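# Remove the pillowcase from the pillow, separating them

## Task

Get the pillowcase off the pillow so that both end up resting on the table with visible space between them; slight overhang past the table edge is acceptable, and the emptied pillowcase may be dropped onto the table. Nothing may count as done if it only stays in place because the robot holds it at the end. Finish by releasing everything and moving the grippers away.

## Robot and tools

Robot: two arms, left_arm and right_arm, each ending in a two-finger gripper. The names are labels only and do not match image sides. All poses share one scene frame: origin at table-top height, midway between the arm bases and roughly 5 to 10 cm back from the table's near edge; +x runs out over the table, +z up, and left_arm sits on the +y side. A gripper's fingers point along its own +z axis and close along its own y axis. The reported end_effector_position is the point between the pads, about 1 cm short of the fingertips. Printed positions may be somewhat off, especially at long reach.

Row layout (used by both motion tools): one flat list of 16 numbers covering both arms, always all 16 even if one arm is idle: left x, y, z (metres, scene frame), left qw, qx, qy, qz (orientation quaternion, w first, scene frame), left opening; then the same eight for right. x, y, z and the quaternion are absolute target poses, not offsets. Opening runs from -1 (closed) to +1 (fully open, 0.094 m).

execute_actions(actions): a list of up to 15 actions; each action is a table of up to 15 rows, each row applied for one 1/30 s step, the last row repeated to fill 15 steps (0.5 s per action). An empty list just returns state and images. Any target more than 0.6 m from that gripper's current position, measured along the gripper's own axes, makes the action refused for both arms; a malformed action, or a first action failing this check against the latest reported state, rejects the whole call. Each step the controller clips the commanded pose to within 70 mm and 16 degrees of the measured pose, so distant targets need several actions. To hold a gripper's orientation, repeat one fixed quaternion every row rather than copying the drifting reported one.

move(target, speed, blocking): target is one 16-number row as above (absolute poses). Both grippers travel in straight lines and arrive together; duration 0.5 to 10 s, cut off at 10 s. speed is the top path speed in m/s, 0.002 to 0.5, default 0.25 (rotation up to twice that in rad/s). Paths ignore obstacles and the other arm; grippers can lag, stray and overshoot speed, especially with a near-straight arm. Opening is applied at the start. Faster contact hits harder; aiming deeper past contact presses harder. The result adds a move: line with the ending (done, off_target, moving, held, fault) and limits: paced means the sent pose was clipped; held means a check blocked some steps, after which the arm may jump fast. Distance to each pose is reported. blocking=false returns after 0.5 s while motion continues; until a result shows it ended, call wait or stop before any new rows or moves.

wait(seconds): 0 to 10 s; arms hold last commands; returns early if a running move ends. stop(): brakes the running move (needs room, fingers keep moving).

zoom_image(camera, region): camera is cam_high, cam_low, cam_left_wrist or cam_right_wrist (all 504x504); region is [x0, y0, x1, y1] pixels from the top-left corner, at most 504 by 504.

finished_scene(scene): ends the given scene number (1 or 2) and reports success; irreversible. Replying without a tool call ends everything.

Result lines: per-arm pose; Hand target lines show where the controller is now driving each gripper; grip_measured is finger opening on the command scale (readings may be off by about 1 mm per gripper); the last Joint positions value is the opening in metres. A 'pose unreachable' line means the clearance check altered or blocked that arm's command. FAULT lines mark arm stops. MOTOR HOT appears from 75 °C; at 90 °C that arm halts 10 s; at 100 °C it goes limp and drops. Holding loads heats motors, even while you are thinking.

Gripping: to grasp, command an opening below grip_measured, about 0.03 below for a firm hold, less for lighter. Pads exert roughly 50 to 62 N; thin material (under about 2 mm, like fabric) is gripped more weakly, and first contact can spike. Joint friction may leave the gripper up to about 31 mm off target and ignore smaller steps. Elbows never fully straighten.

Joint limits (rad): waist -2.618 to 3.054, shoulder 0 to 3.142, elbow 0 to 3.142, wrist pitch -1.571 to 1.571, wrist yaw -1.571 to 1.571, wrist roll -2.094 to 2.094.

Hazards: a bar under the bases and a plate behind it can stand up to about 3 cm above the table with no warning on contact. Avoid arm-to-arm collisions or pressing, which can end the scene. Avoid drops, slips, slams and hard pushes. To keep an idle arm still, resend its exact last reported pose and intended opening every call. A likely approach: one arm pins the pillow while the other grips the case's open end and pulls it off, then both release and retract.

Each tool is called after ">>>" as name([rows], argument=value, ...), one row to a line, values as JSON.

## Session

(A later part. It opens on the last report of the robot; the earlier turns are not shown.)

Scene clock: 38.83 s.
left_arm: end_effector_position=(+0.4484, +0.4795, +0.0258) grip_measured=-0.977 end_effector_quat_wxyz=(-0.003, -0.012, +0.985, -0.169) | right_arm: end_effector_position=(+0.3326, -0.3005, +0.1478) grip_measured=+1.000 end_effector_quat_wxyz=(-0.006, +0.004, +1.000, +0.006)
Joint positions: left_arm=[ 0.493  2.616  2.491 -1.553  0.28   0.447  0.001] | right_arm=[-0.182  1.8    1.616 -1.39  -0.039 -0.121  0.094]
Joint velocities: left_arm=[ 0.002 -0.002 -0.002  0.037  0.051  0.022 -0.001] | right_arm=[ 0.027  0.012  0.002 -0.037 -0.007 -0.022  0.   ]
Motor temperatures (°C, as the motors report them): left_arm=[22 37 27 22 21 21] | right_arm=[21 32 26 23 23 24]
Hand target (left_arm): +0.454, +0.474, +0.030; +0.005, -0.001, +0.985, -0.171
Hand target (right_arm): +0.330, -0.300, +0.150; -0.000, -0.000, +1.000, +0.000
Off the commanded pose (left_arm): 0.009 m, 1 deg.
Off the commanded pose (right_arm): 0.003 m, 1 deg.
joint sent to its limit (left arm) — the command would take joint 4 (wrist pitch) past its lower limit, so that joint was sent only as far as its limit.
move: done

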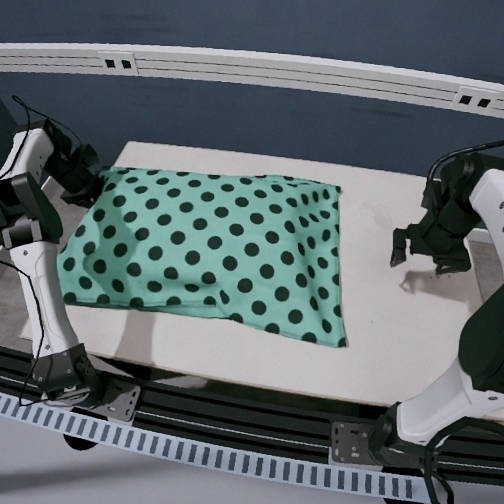

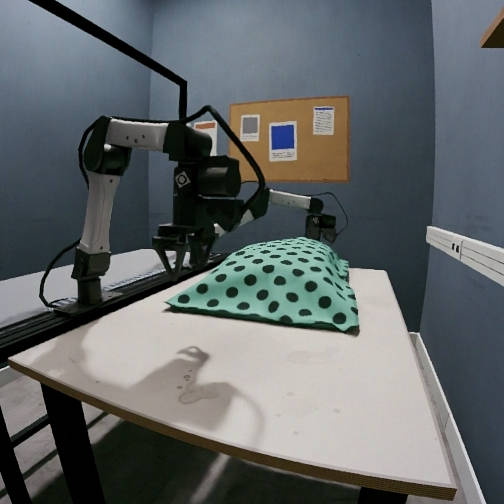

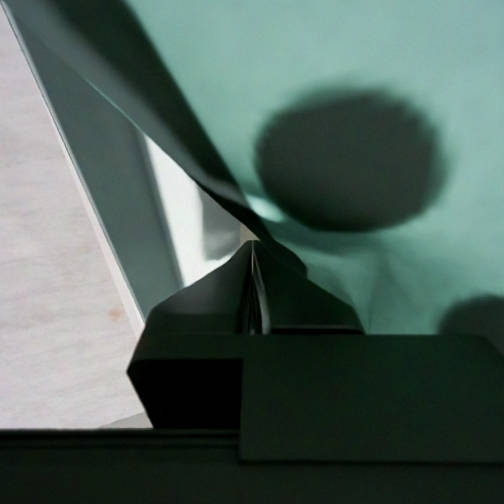

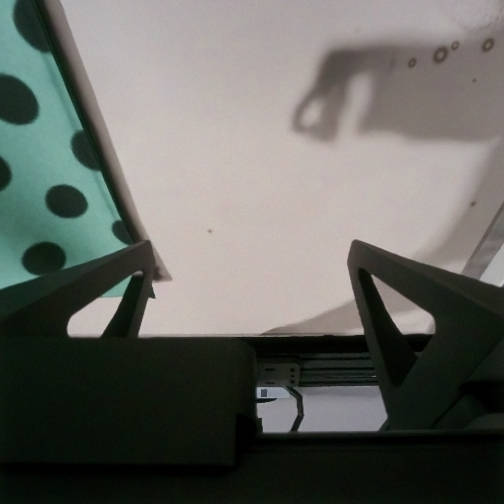

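>>> move(target=[0.40,0.5,0.15,0,0,0.985,-0.174,-1, 0.34,-0.22,0.1,0,0,0.985,0.174,0.4], speed=0.15)

Scene clock: 41.40 s.
left_arm: end_effector_position=(+0.4062, +0.5046, +0.1475) grip_measured=-0.977 end_effector_quat_wxyz=(+0.085, -0.017, +0.988, -0.125) | right_arm: end_effector_position=(+0.3425, -0.2239, +0.1060) grip_measured=+0.402 end_effector_quat_wxyz=(+0.008, -0.002, +0.985, +0.169)
Joint positions: left_arm=[ 0.58   2.221  2.274 -1.553  0.283  0.501  0.001] | right_arm=[-0.112  1.82   1.438 -1.182 -0.369 -0.064  0.066]
Joint velocities: left_arm=[ 0.002 -0.002 -0.022  0.022  0.007  0.022 -0.   ] | right_arm=[-0.002 -0.002 -0.002 -0.037  0.037 -0.037  0.   ]
Motor temperatures (°C, as the motors report them): left_arm=[22 39 27 22 21 21] | right_arm=[21 32 26 23 23 24]
Hand target (left_arm): +0.402, +0.501, +0.150; +0.084, -0.014, +0.988, -0.132
Hand target (right_arm): +0.341, -0.220, +0.100; +0.001, +0.000, +0.985, +0.174
Off the commanded pose (left_arm): 0.008 m, 11 deg.
Off the commanded pose (right_arm): 0.008 m, 1 deg.
joint sent to its limit (left arm) — the command would take joint 4 (wrist pitch) past its lower limit, so that joint was sent only as far as its limit.
move: off_target (left_arm)

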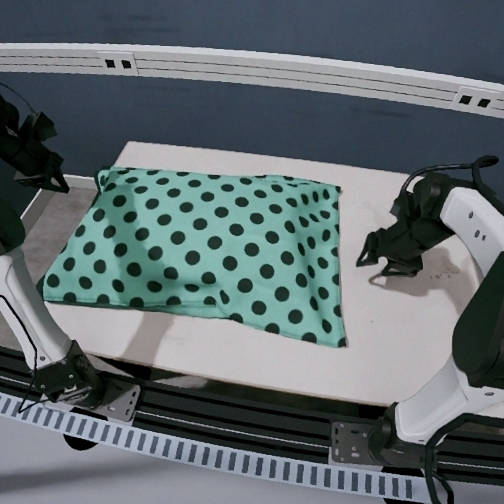

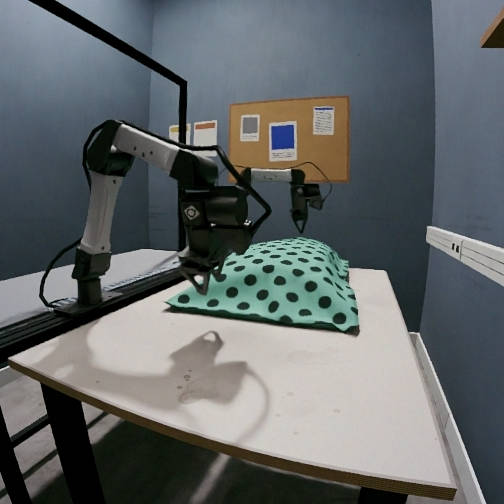

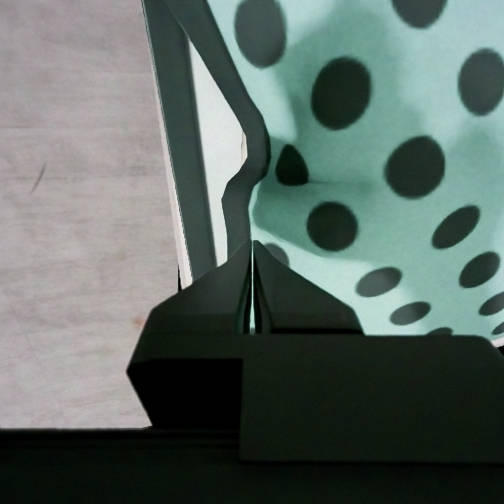

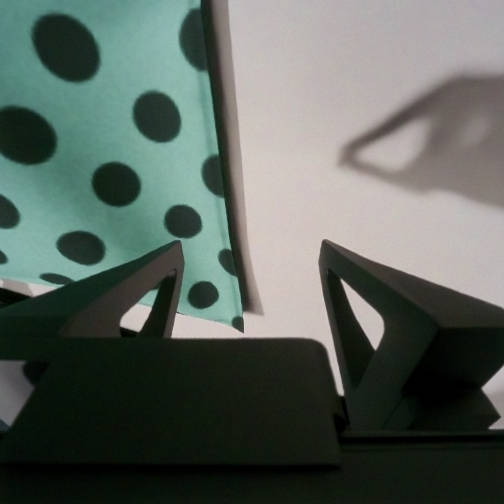

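>>> move(target=[0.40,0.5,0.15,0,0,0.985,-0.174,-1, 0.335,-0.19,0.015,0,0,0.985,0.174,0.4], speed=0.08)

Scene clock: 43.17 s.
left_arm: end_effector_position=(+0.4041, +0.5032, +0.1439) grip_measured=-0.977 end_effector_quat_wxyz=(+0.079, -0.018, +0.988, -0.129) | right_arm: end_effector_position=(+0.3375, -0.1946, +0.0261) grip_measured=+0.402 end_effector_quat_wxyz=(+0.002, +0.002, +0.985, +0.171)
Joint positions: left_arm=[ 0.58   2.221  2.26  -1.553  0.283  0.501  0.001] | right_arm=[-0.02   1.892  1.202 -0.85  -0.371  0.041  0.066]
Joint velocities: left_arm=[ 0.007  0.012 -0.012 -0.022  0.022 -0.022 -0.001] | right_arm=[ 0.002 -0.022  0.002  0.007 -0.022  0.022 -0.001]
Motor temperatures (°C, as the motors report them): left_arm=[22 39 27 22 21 21] | right_arm=[21 32 26 23 23 24]
Hand target (left_arm): +0.400, +0.500, +0.150; +0.080, -0.014, +0.988, -0.131
Hand target (right_arm): +0.336, -0.190, +0.015; -0.001, -0.000, +0.985, +0.174
Off the commanded pose (left_arm): 0.008 m, 11 deg.
Off the commanded pose (right_arm): 0.012 m, 0 deg.
joint sent to its limit (left arm) — the command would take joint 4 (wrist pitch) past its lower limit, so that joint was sent only as far as its limit.
move: off_target (left_arm, right_arm)

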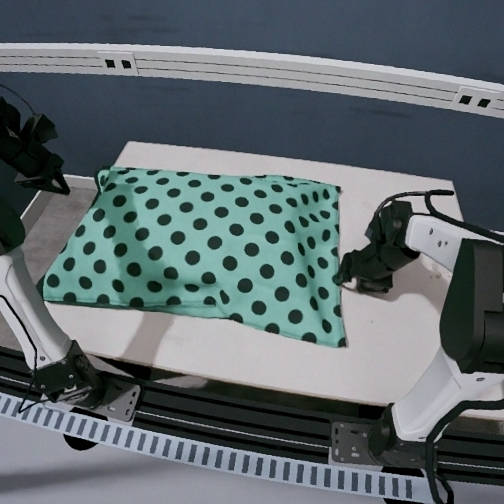

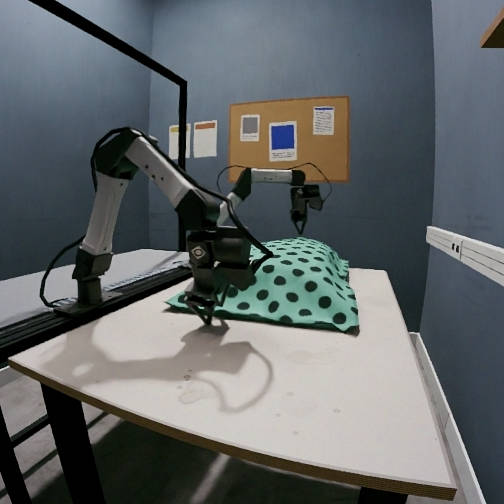

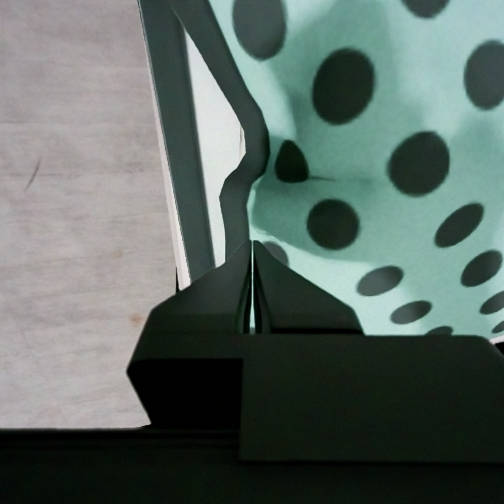

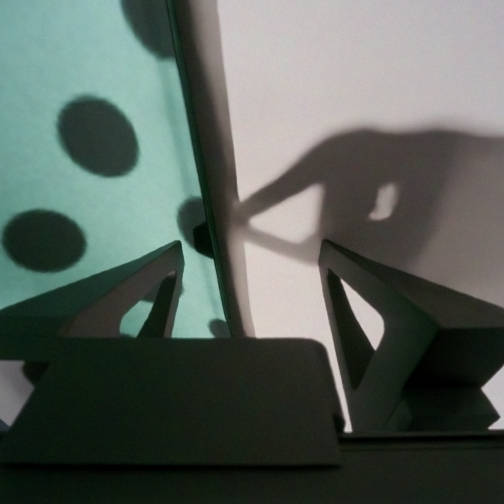

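>>> execute_actions([
  [[0.40,0.5,0.15,0,0,0.985,-0.174,-1, 0.335,-0.18,0.045,0,0,0.985,0.174,0.4]],
  [[0.40,0.5,0.15,0,0,0.985,-0.174,-1, 0.335,-0.162,0.04,0,0,0.985,0.174,0.4]],
  [[0.40,0.5,0.15,0,0,0.985,-0.174,-1, 0.335,-0.162,0.02,0,0,0.985,0.174,0.4]],
  [[0.40,0.5,0.15,0,0,0.985,-0.174,-1, 0.335,-0.162,0.008,0,0,0.985,0.174,0.4]],
])

Scene clock: 45.47 s.
left_arm: end_effector_position=(+0.4041, +0.5032, +0.1439) grip_measured=-0.977 end_effector_quat_wxyz=(+0.079, -0.018, +0.988, -0.129) | right_arm: end_effector_position=(+0.3369, -0.1623, +0.0259) grip_measured=+0.402 end_effector_quat_wxyz=(+0.003, -0.001, +0.985, +0.174)
Joint positions: left_arm=[ 0.58   2.221  2.26  -1.553  0.283  0.501  0.001] | right_arm=[ 0.074  1.888  1.197 -0.81  -0.372  0.136  0.066]
Joint velocities: left_arm=[-0.002 -0.012  0.002 -0.037 -0.037  0.037  0.   ] | right_arm=[ 0.017  0.002 -0.007 -0.051  0.051  0.051  0.   ]
Motor temperatures (°C, as the motors report them): left_arm=[22 40 27 22 21 21] | right_arm=[21 32 26 23 23 24]
Hand target (left_arm): +0.400, +0.500, +0.150; +0.080, -0.014, +0.988, -0.131
Hand target (right_arm): +0.334, -0.162, +0.009; -0.001, -0.000, +0.985, +0.174
Off the commanded pose (left_arm): 0.008 m, 11 deg.
Off the commanded pose (right_arm): 0.018 m, 0 deg.
joint sent to its limit (left arm) — the command would take joint 4 (wrist pitch) past its lower limit, so that joint was sent only as far as its limit.

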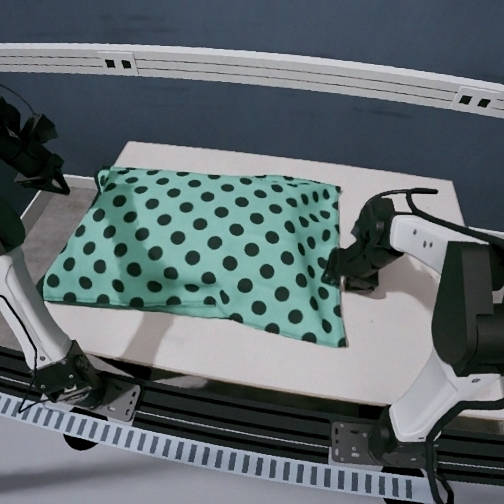

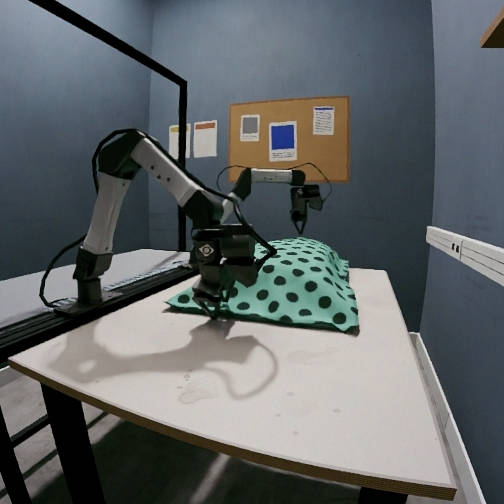

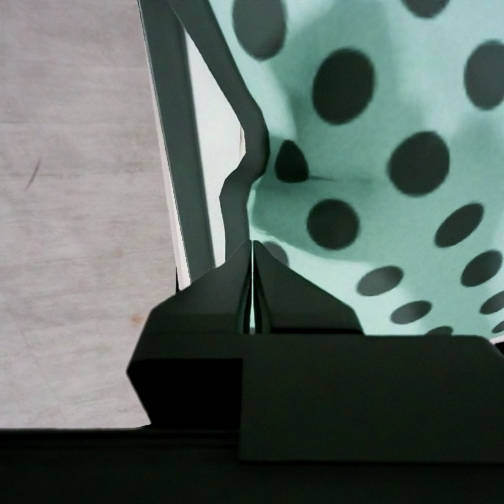

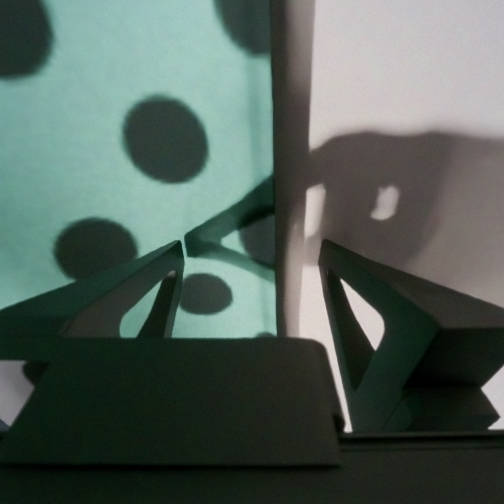

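>>> move(target=[0.40,0.5,0.15,0,0,0.985,-0.174,-1, 0.335,-0.162,0.012,0,0,0.985,0.174,-1])

>>> move(target=[0.40,0.5,0.15,0,0,0.985,-0.174,-1, 0.335,-0.19,0.1,0,0,0.985,0.174,-1], speed=0.08)

Scene clock: 46.40 s.
left_arm: end_effector_position=(+0.4041, +0.5032, +0.1439) grip_measured=-0.977 end_effector_quat_wxyz=(+0.079, -0.018, +0.988, -0.129) | right_arm: end_effector_position=(+0.3411, -0.1616, +0.0223) grip_measured=-0.982 end_effector_quat_wxyz=(+0.012, -0.002, +0.984, +0.176)
Joint positions: left_arm=[ 0.58   2.221  2.26  -1.553  0.283  0.501  0.001] | right_arm=[ 0.074  1.896  1.19  -0.778 -0.373  0.136  0.001]
Joint velocities: left_arm=[-0.012  0.012  0.002 -0.051  0.007 -0.007 -0.002] | right_arm=[ 0.002  0.002 -0.002 -0.081  0.037 -0.051 -0.   ]
Motor temperatures (°C, as the motors report them): left_arm=[22 40 27 22 21 21] | right_arm=[21 32 26 23 23 24]
Hand target (left_arm): +0.400, +0.500, +0.150; +0.080, -0.014, +0.988, -0.131
Hand target (right_arm): +0.335, -0.162, +0.012; -0.000, -0.000, +0.985, +0.174
Off the commanded pose (left_arm): 0.008 m, 11 deg.
Off the commanded pose (right_arm): 0.012 m, 1 deg.
joint sent to its limit (left arm) — the command would take joint 4 (wrist pitch) past its lower limit, so that joint was sent only as far as its limit.
move: off_target (left_arm, right_arm)

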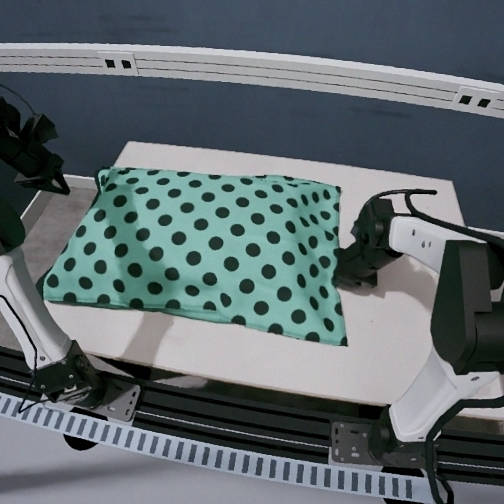

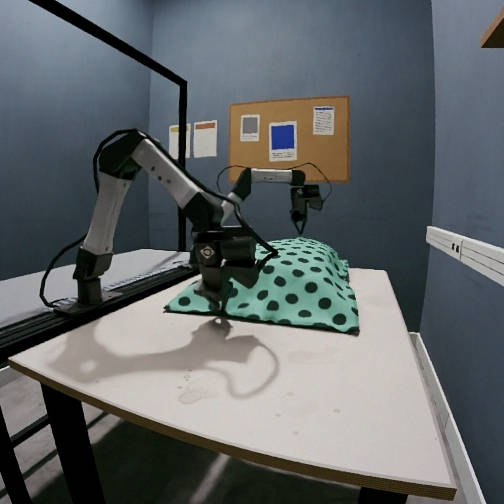

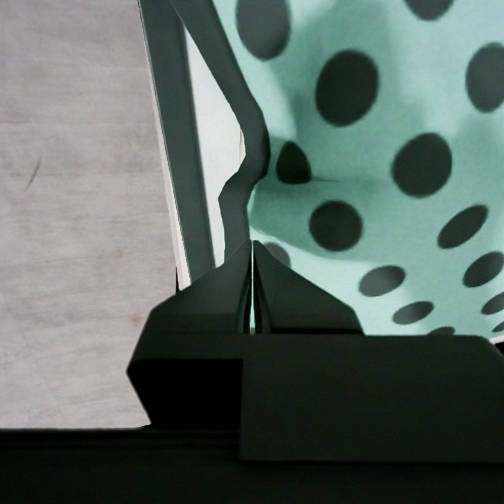

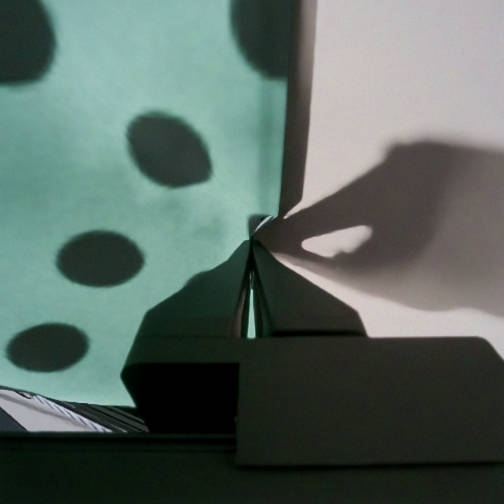

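Scene clock: 48.03 s.
left_arm: end_effector_position=(+0.4041, +0.5032, +0.1439) grip_measured=-0.977 end_effector_quat_wxyz=(+0.079, -0.018, +0.988, -0.129) | right_arm: end_effector_position=(+0.3326, -0.1848, +0.0902) grip_measured=-0.982 end_effector_quat_wxyz=(-0.007, -0.003, +0.985, +0.174)
Joint positions: left_arm=[ 0.58   2.221  2.26  -1.553  0.283  0.501  0.001] | right_arm=[ 0.001  1.811  1.364 -1.106 -0.378  0.049  0.001]
Joint velocities: left_arm=[ 0.002  0.002 -0.002  0.051 -0.066 -0.007 -0.   ] | right_arm=[-0.002 -0.002  0.002 -0.037 -0.007  0.022 -0.   ]
Motor temperatures (°C, as the motors report them): left_arm=[22 40 27 22 21 21] | right_arm=[21 33 27 23 23 24]
Hand target (left_arm): +0.400, +0.500, +0.150; +0.080, -0.014, +0.988, -0.131
Hand target (right_arm): +0.334, -0.190, +0.100; +0.000, +0.000, +0.985, +0.174
Off the commanded pose (left_arm): 0.008 m, 11 deg.
Off the commanded pose (right_arm): 0.011 m, 1 deg.
joint sent to its limit (left arm) — the command would take joint 4 (wrist pitch) past its lower limit, so that joint was sent only as far as its limit.
move: off_target (left_arm, right_arm)

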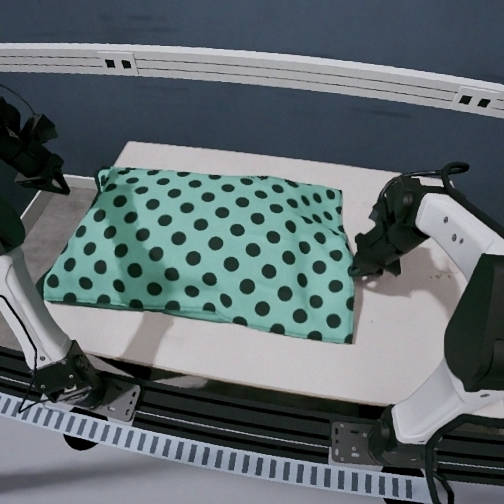

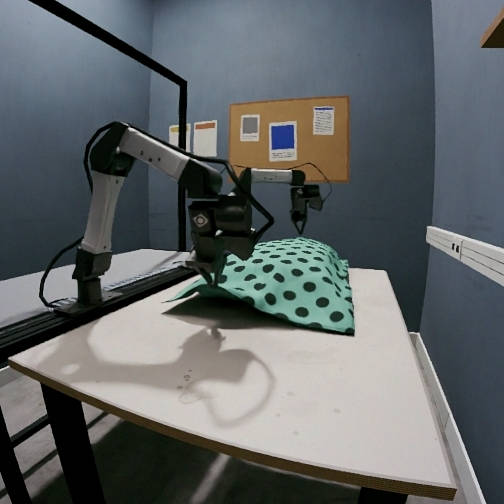

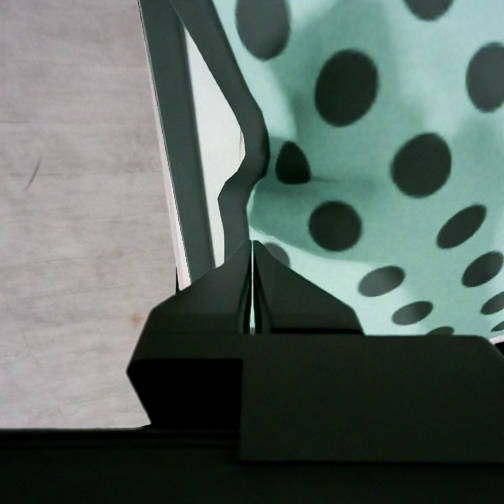

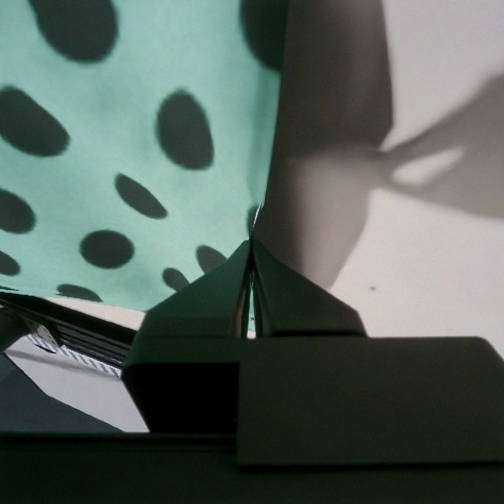

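>>> move(target=[0.40,0.5,0.15,0,0,0.985,-0.174,-1, 0.34,-0.28,0.2,0,0,1,0,-1], speed=0.08)

Scene clock: 50.77 s.
left_arm: end_effector_position=(+0.4041, +0.5032, +0.1439) grip_measured=-0.977 end_effector_quat_wxyz=(+0.079, -0.018, +0.988, -0.129) | right_arm: end_effector_position=(+0.3381, -0.2678, +0.1928) grip_measured=-0.982 end_effector_quat_wxyz=(+0.002, -0.006, +1.000, +0.016)
Joint positions: left_arm=[ 0.58   2.221  2.26  -1.553  0.283  0.501  0.001] | right_arm=[-0.097  1.822  1.827 -1.561 -0.06  -0.057  0.001]
Joint velocities: left_arm=[-0.007  0.002  0.007 -0.022  0.022 -0.081 -0.001] | right_arm=[ 0.007 -0.017 -0.007  0.051 -0.007 -0.037  0.   ]
Motor temperatures (°C, as the motors report them): left_arm=[22 41 27 22 21 21] | right_arm=[21 33 27 23 23 24]
Hand target (left_arm): +0.400, +0.500, +0.150; +0.080, -0.014, +0.988, -0.131
Hand target (right_arm): +0.338, -0.280, +0.199; +0.007, -0.000, +1.000, -0.001
Off the commanded pose (left_arm): 0.008 m, 11 deg.
Off the commanded pose (right_arm): 0.014 m, 2 deg.
joint sent to its limit (left arm) — the command would take joint 4 (wrist pitch) past its lower limit, so that joint was sent only as far as its limit.
joint sent to its limit (right arm) — the command would take joint 4 (wrist pitch) past its lower limit, so that joint was sent only as far as its limit.
move: off_target (left_arm, right_arm)

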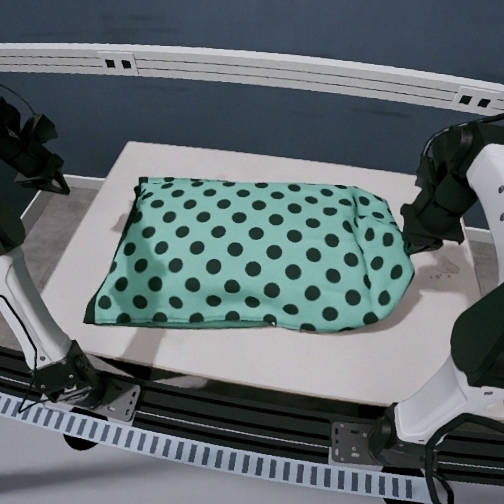

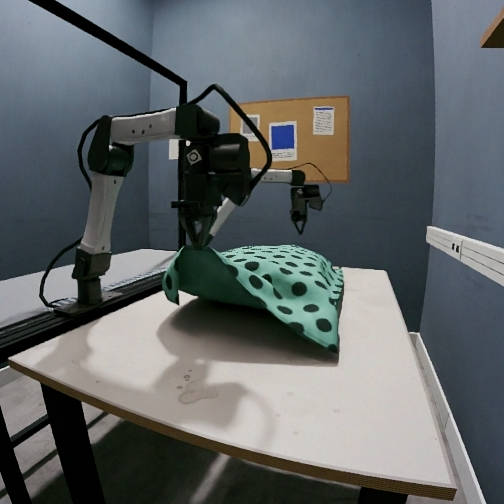

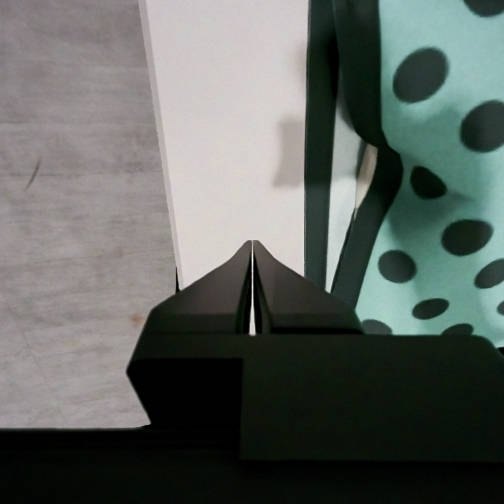

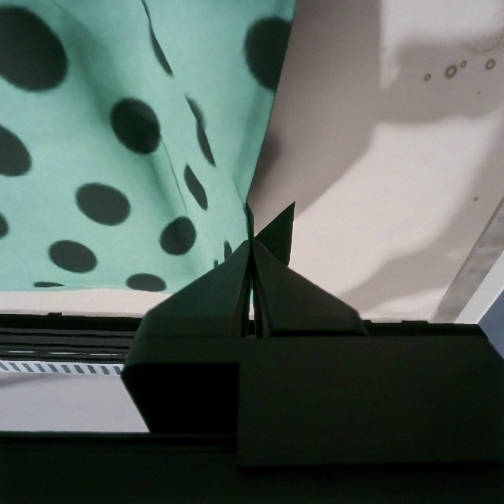

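>>> move(target=[0.40,0.5,0.15,0,0,0.985,-0.174,-1, 0.36,-0.26,0.42,0.342,0,0.94,0,-1], speed=0.1)

Scene clock: 55.00 s.
left_arm: end_effector_position=(+0.4041, +0.5032, +0.1439) grip_measured=-0.977 end_effector_quat_wxyz=(+0.079, -0.018, +0.988, -0.129) | right_arm: end_effector_position=(+0.3612, -0.2587, +0.4070) grip_measured=-0.982 end_effector_quat_wxyz=(+0.348, -0.007, +0.937, +0.005)
Joint positions: left_arm=[ 0.58   2.221  2.26  -1.553  0.283  0.501  0.001] | right_arm=[-0.083  1.679  2.406 -1.574 -0.055 -0.013  0.001]
Joint velocities: left_arm=[-0.007 -0.022 -0.002 -0.037  0.037 -0.007  0.001] | right_arm=[-0.007 -0.012 -0.012 -0.095 -0.022 -0.007  0.   ]
Motor temperatures (°C, as the motors report them): left_arm=[22 42 27 22 21 21] | right_arm=[21 33 28 23 23 24]
Hand target (left_arm): +0.400, +0.500, +0.150; +0.080, -0.014, +0.988, -0.131
Hand target (right_arm): +0.357, -0.260, +0.419; +0.365, -0.002, +0.931, -0.003
Off the commanded pose (left_arm): 0.008 m, 11 deg.
Off the commanded pose (right_arm): 0.013 m, 1 deg.
joint sent to its limit (left arm) — the command would take joint 4 (wrist pitch) past its lower limit, so that joint was sent only as far as its limit.
joint sent to its limit (right arm) — the command would take joint 4 (wrist pitch) past its lower limit, so that joint was sent only as far as its limit.
move: off_target (left_arm, right_arm)

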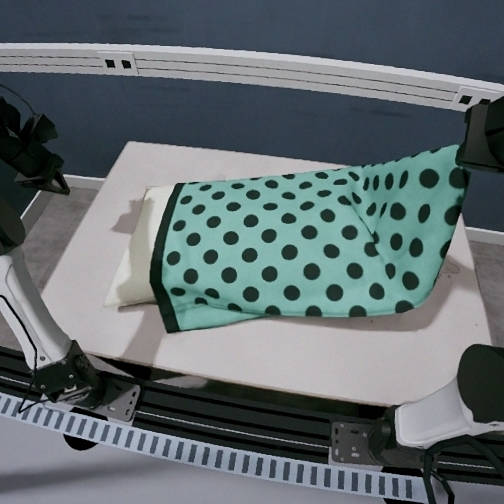

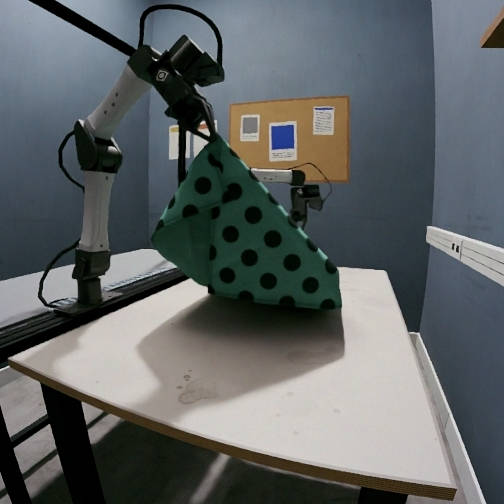

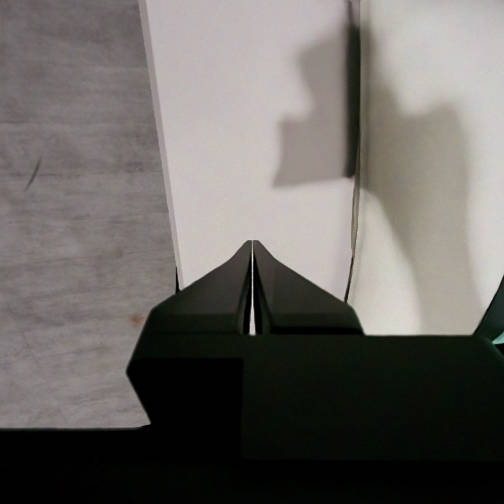

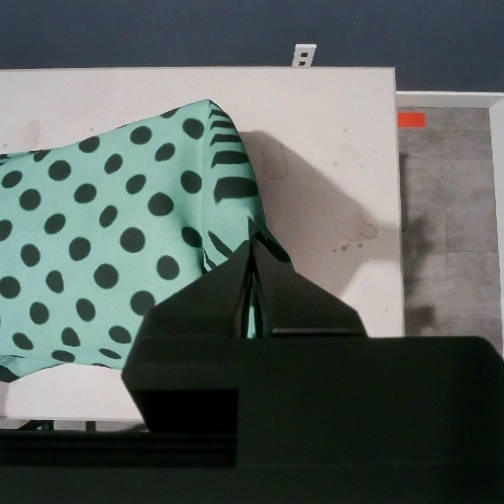

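>>> move(target=[0.42,0.415,0.11,0,0,0.985,-0.174,0.7, 0.36,-0.26,0.42,0.342,0,0.94,0,-1], speed=0.15)

Scene clock: 56.20 s.
left_arm: end_effector_position=(+0.4223, +0.4189, +0.1136) grip_measured=+0.697 end_effector_quat_wxyz=(+0.013, +0.004, +0.987, -0.161) | right_arm: end_effector_position=(+0.3613, -0.2586, +0.4101) grip_measured=-0.982 end_effector_quat_wxyz=(+0.353, -0.005, +0.936, +0.006)
Joint positions: left_arm=[ 0.387  2.268  2.204 -1.553  0.284  0.364  0.08 ] | right_arm=[-0.083  1.68   2.417 -1.574 -0.055 -0.009  0.001]
Joint velocities: left_arm=[ 0.007 -0.002 -0.007  0.007  0.037 -0.051 -0.001] | right_arm=[-0.002  0.012  0.002  0.037  0.007  0.037 -0.   ]
Motor temperatures (°C, as the motors report them): left_arm=[22 42 27 22 21 21] | right_arm=[21 33 28 23 23 24]
Hand target (left_arm): +0.419, +0.414, +0.110; +0.002, -0.001, +0.985, -0.170
Hand target (right_arm): +0.360, -0.260, +0.419; +0.366, -0.000, +0.931, +0.001
Off the commanded pose (left_arm): 0.006 m, 2 deg.
Off the commanded pose (right_arm): 0.010 m, 2 deg.
joint sent to its limit (left arm) — the command would take joint 4 (wrist pitch) past its lower limit, so that joint was sent only as far as its limit.
joint sent to its limit (right arm) — the command would take joint 4 (wrist pitch) past its lower limit, so that joint was sent only as far as its limit.
move: done

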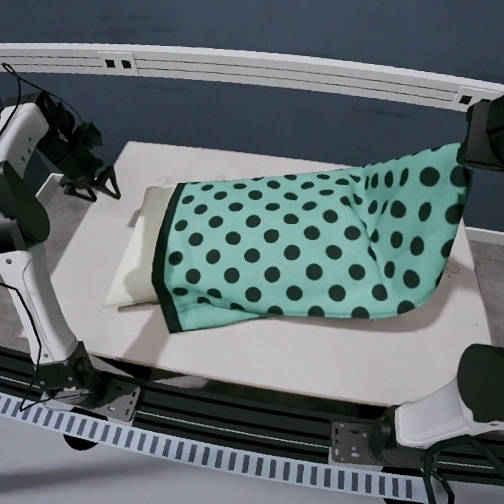

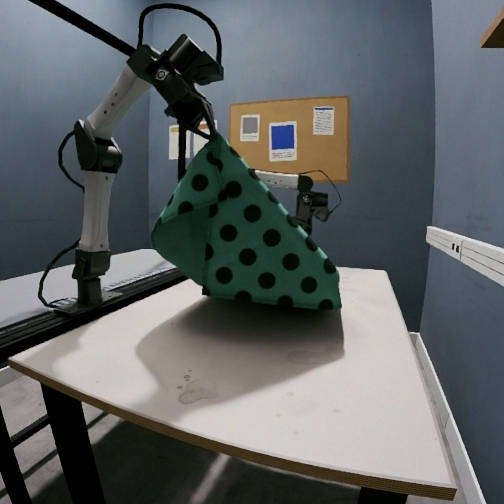

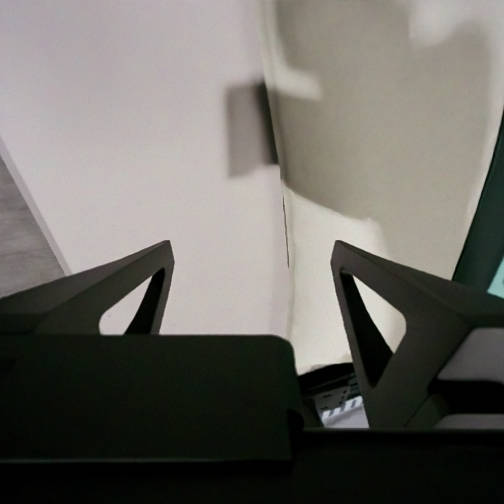

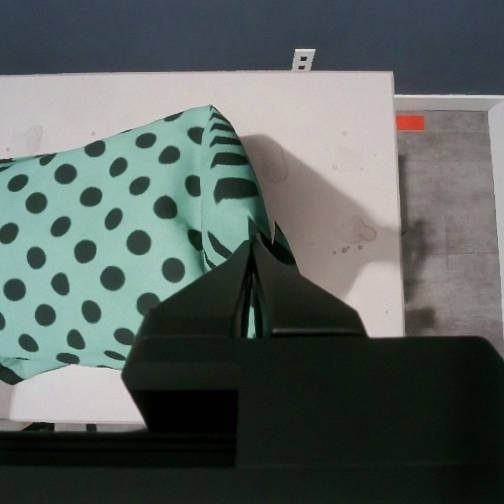

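>>> move(target=[0.41,0.345,0.018,0,0,0.985,-0.174,0.7, 0.36,-0.26,0.42,0.342,0,0.94,0,-1], speed=0.08)

>>> move(target=[0.41,0.34,0.018,0,0,0.985,-0.174,-1, 0.36,-0.26,0.42,0.342,0,0.94,0,-1])

Scene clock: 58.33 s.
left_arm: end_effector_position=(+0.4065, +0.3537, +0.0162) grip_measured=+0.697 end_effector_quat_wxyz=(-0.007, -0.003, +0.986, -0.165) | right_arm: end_effector_position=(+0.3613, -0.2584, +0.4101) grip_measured=-0.982 end_effector_quat_wxyz=(+0.353, -0.005, +0.936, +0.006)
Joint positions: left_arm=[ 0.256  2.188  1.668 -1.097  0.287  0.217  0.08 ] | right_arm=[-0.083  1.68   2.417 -1.574 -0.055 -0.008  0.001]
Joint velocities: left_arm=[-0.007 -0.007  0.007 -0.037  0.007 -0.022  0.001] | right_arm=[ 0.002 -0.012  0.002  0.051  0.007 -0.037 -0.   ]
Motor temperatures (°C, as the motors report them): left_arm=[22 42 27 22 21 21] | right_arm=[21 33 28 24 23 24]
Hand target (left_arm): +0.406, +0.344, +0.018; -0.002, +0.000, +0.985, -0.173
Hand target (right_arm): +0.360, -0.260, +0.419; +0.366, +0.000, +0.931, +0.000
Off the commanded pose (left_arm): 0.010 m, 1 deg.
Off the commanded pose (right_arm): 0.010 m, 2 deg.
joint sent to its limit (right arm) — the command would take joint 4 (wrist pitch) past its lower limit, so that joint was sent only as far as its limit.
move: done

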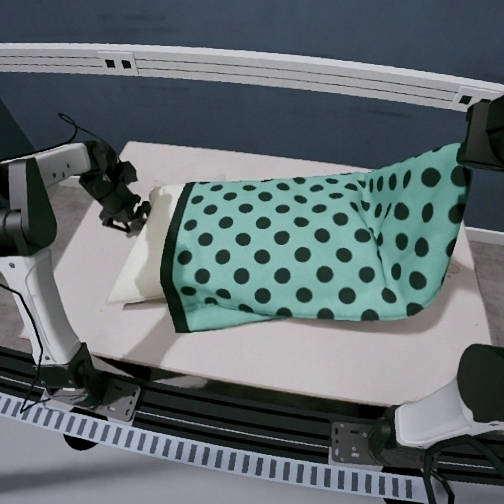

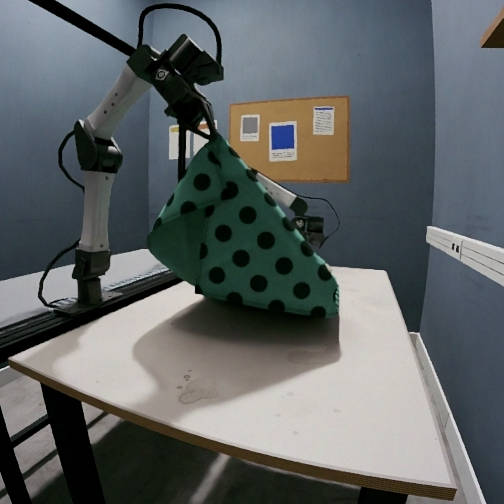

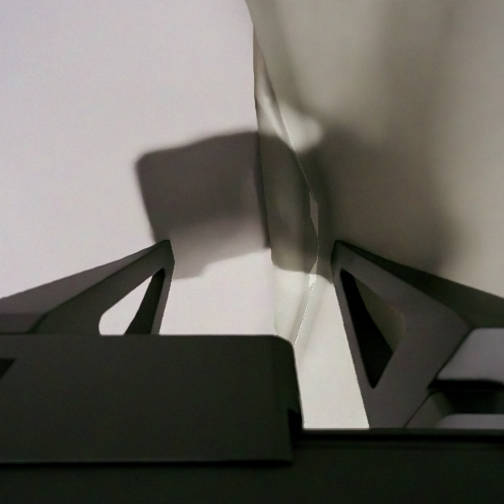

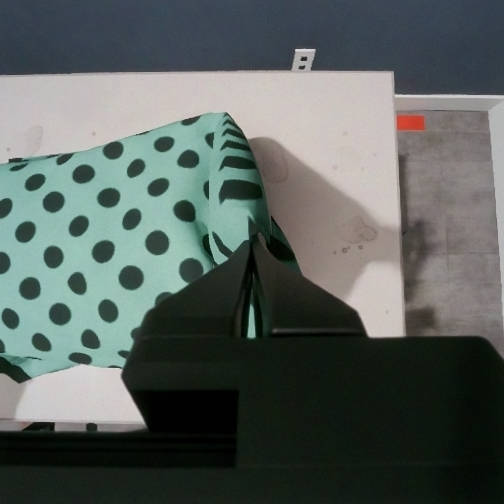

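Scene clock: 59.07 s.
left_arm: end_effector_position=(+0.4103, +0.3477, +0.0165) grip_measured=-0.977 end_effector_quat_wxyz=(-0.002, -0.002, +0.986, -0.167) | right_arm: end_effector_position=(+0.3613, -0.2584, +0.4101) grip_measured=-0.982 end_effector_quat_wxyz=(+0.353, -0.005, +0.936, +0.006)
Joint positions: left_arm=[ 0.242  2.188  1.668 -1.084  0.293  0.204  0.001] | right_arm=[-0.083  1.68   2.417 -1.574 -0.055 -0.008  0.001]
Joint velocities: left_arm=[-0.002  0.002 -0.007 -0.022  0.022 -0.007 -0.001] | right_arm=[-0.002 -0.002 -0.002  0.007 -0.022  0.037 -0.   ]
Motor temperatures (°C, as the motors report them): left_arm=[22 42 27 22 21 21] | right_arm=[21 33 28 24 23 24]
Hand target (left_arm): +0.410, +0.340, +0.018; -0.001, +0.000, +0.985, -0.174
Hand target (right_arm): +0.360, -0.260, +0.419; +0.366, -0.000, +0.931, +0.000
Off the commanded pose (left_arm): 0.008 m, 1 deg.
Off the commanded pose (right_arm): 0.010 m, 2 deg.
joint sent to its limit (right arm) — the command would take joint 4 (wrist pitch) past its lower limit, so that joint was sent only as far as its limit.
move: done

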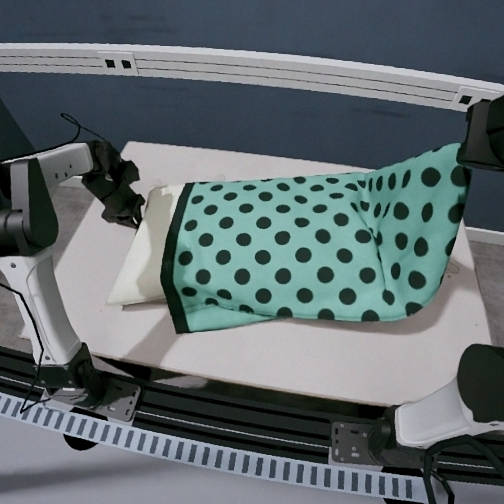

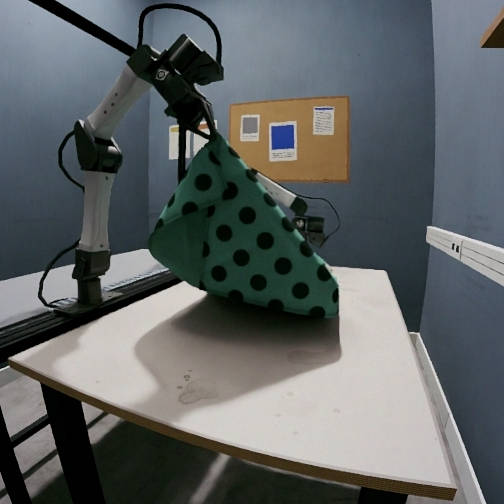

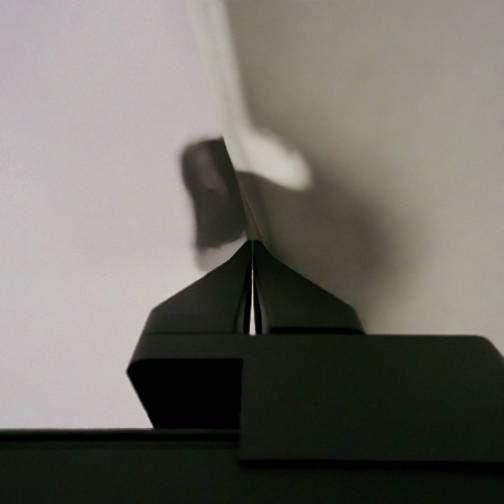

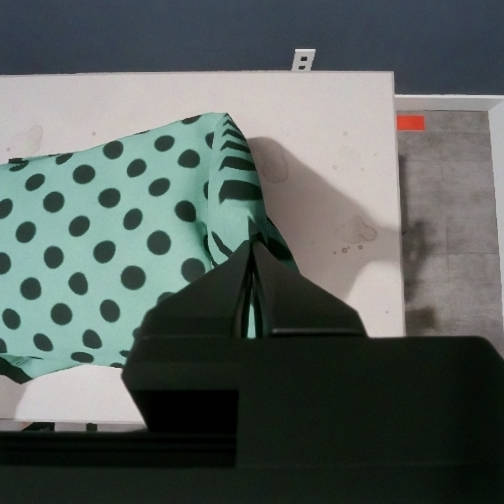

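>>> execute_actions([
  [[0.41,0.34,0.07,0,0,0.985,-0.174,0.7, 0.36,-0.26,0.42,0.342,0,0.94,0,-1]],
  [[0.41,0.305,0.08,0,0,0.985,-0.174,0.7, 0.36,-0.26,0.42,0.342,0,0.94,0,-1]],
  [[0.41,0.30,0.05,0,0,0.985,-0.174,0.7, 0.36,-0.26,0.42,0.342,0,0.94,0,-1]],
  [[0.41,0.295,0.025,0,0,0.985,-0.174,0.7, 0.36,-0.26,0.42,0.342,0,0.94,0,-1]],
  [[0.41,0.295,0.012,0,0,0.985,-0.174,0.7, 0.36,-0.26,0.42,0.342,0,0.94,0,-1]],
])

Scene clock: 61.83 s.
left_arm: end_effector_position=(+0.4140, +0.2947, +0.0355) grip_measured=+0.698 end_effector_quat_wxyz=(+0.018, -0.000, +0.981, -0.193) | right_arm: end_effector_position=(+0.3613, -0.2589, +0.4101) grip_measured=-0.982 end_effector_quat_wxyz=(+0.353, -0.004, +0.936, +0.005)
Joint positions: left_arm=[ 0.133  2.117  1.612 -1.031  0.351  0.09   0.08 ] | right_arm=[-0.083  1.68   2.417 -1.574 -0.053 -0.008  0.001]
Joint velocities: left_arm=[-0.007 -0.002 -0.007  0.022 -0.066  0.022 -0.001] | right_arm=[-0.012 -0.012  0.002 -0.007  0.051  0.066  0.   ]
Motor temperatures (°C, as the motors report them): left_arm=[22 42 27 22 21 21] | right_arm=[21 32 29 25 23 24]
Hand target (left_arm): +0.408, +0.295, +0.013; -0.000, +0.000, +0.985, -0.174
Hand target (right_arm): +0.360, -0.260, +0.419; +0.366, -0.000, +0.931, +0.000
Off the commanded pose (left_arm): 0.024 m, 3 deg.
Off the commanded pose (right_arm): 0.010 m, 2 deg.
joint sent to its limit (right arm) — the command would take joint 4 (wrist pitch) past its lower limit, so that joint was sent only as far as its limit.

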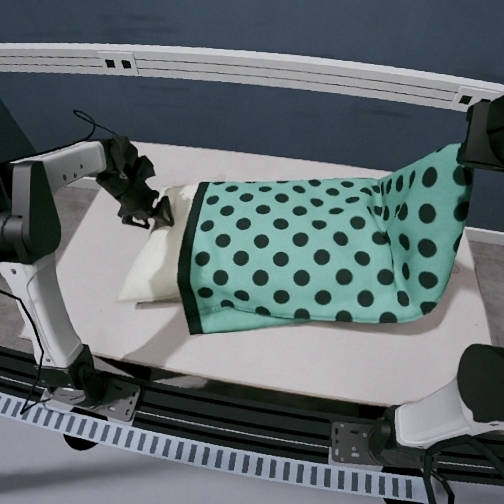

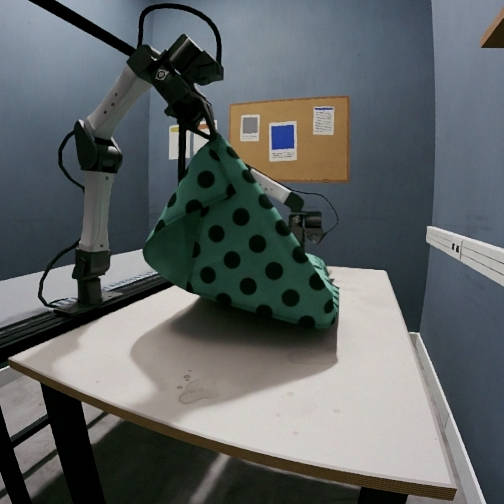

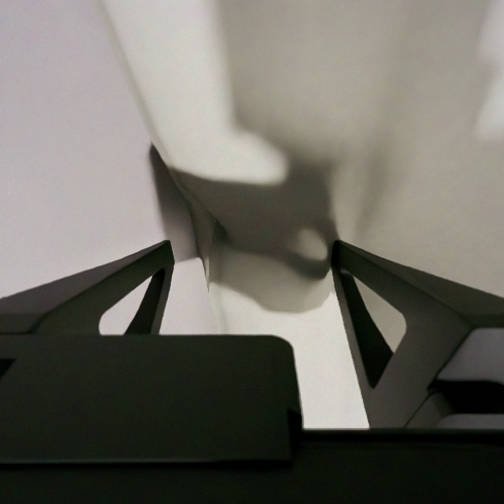

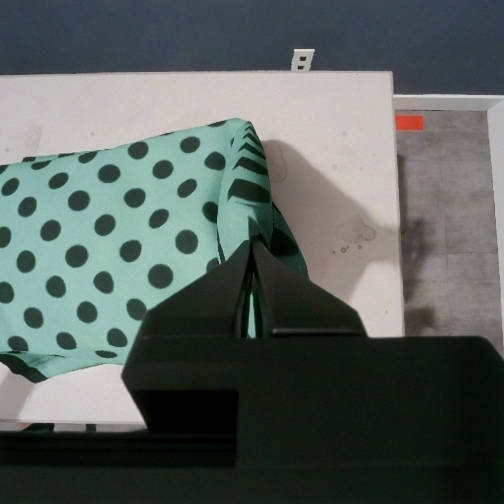

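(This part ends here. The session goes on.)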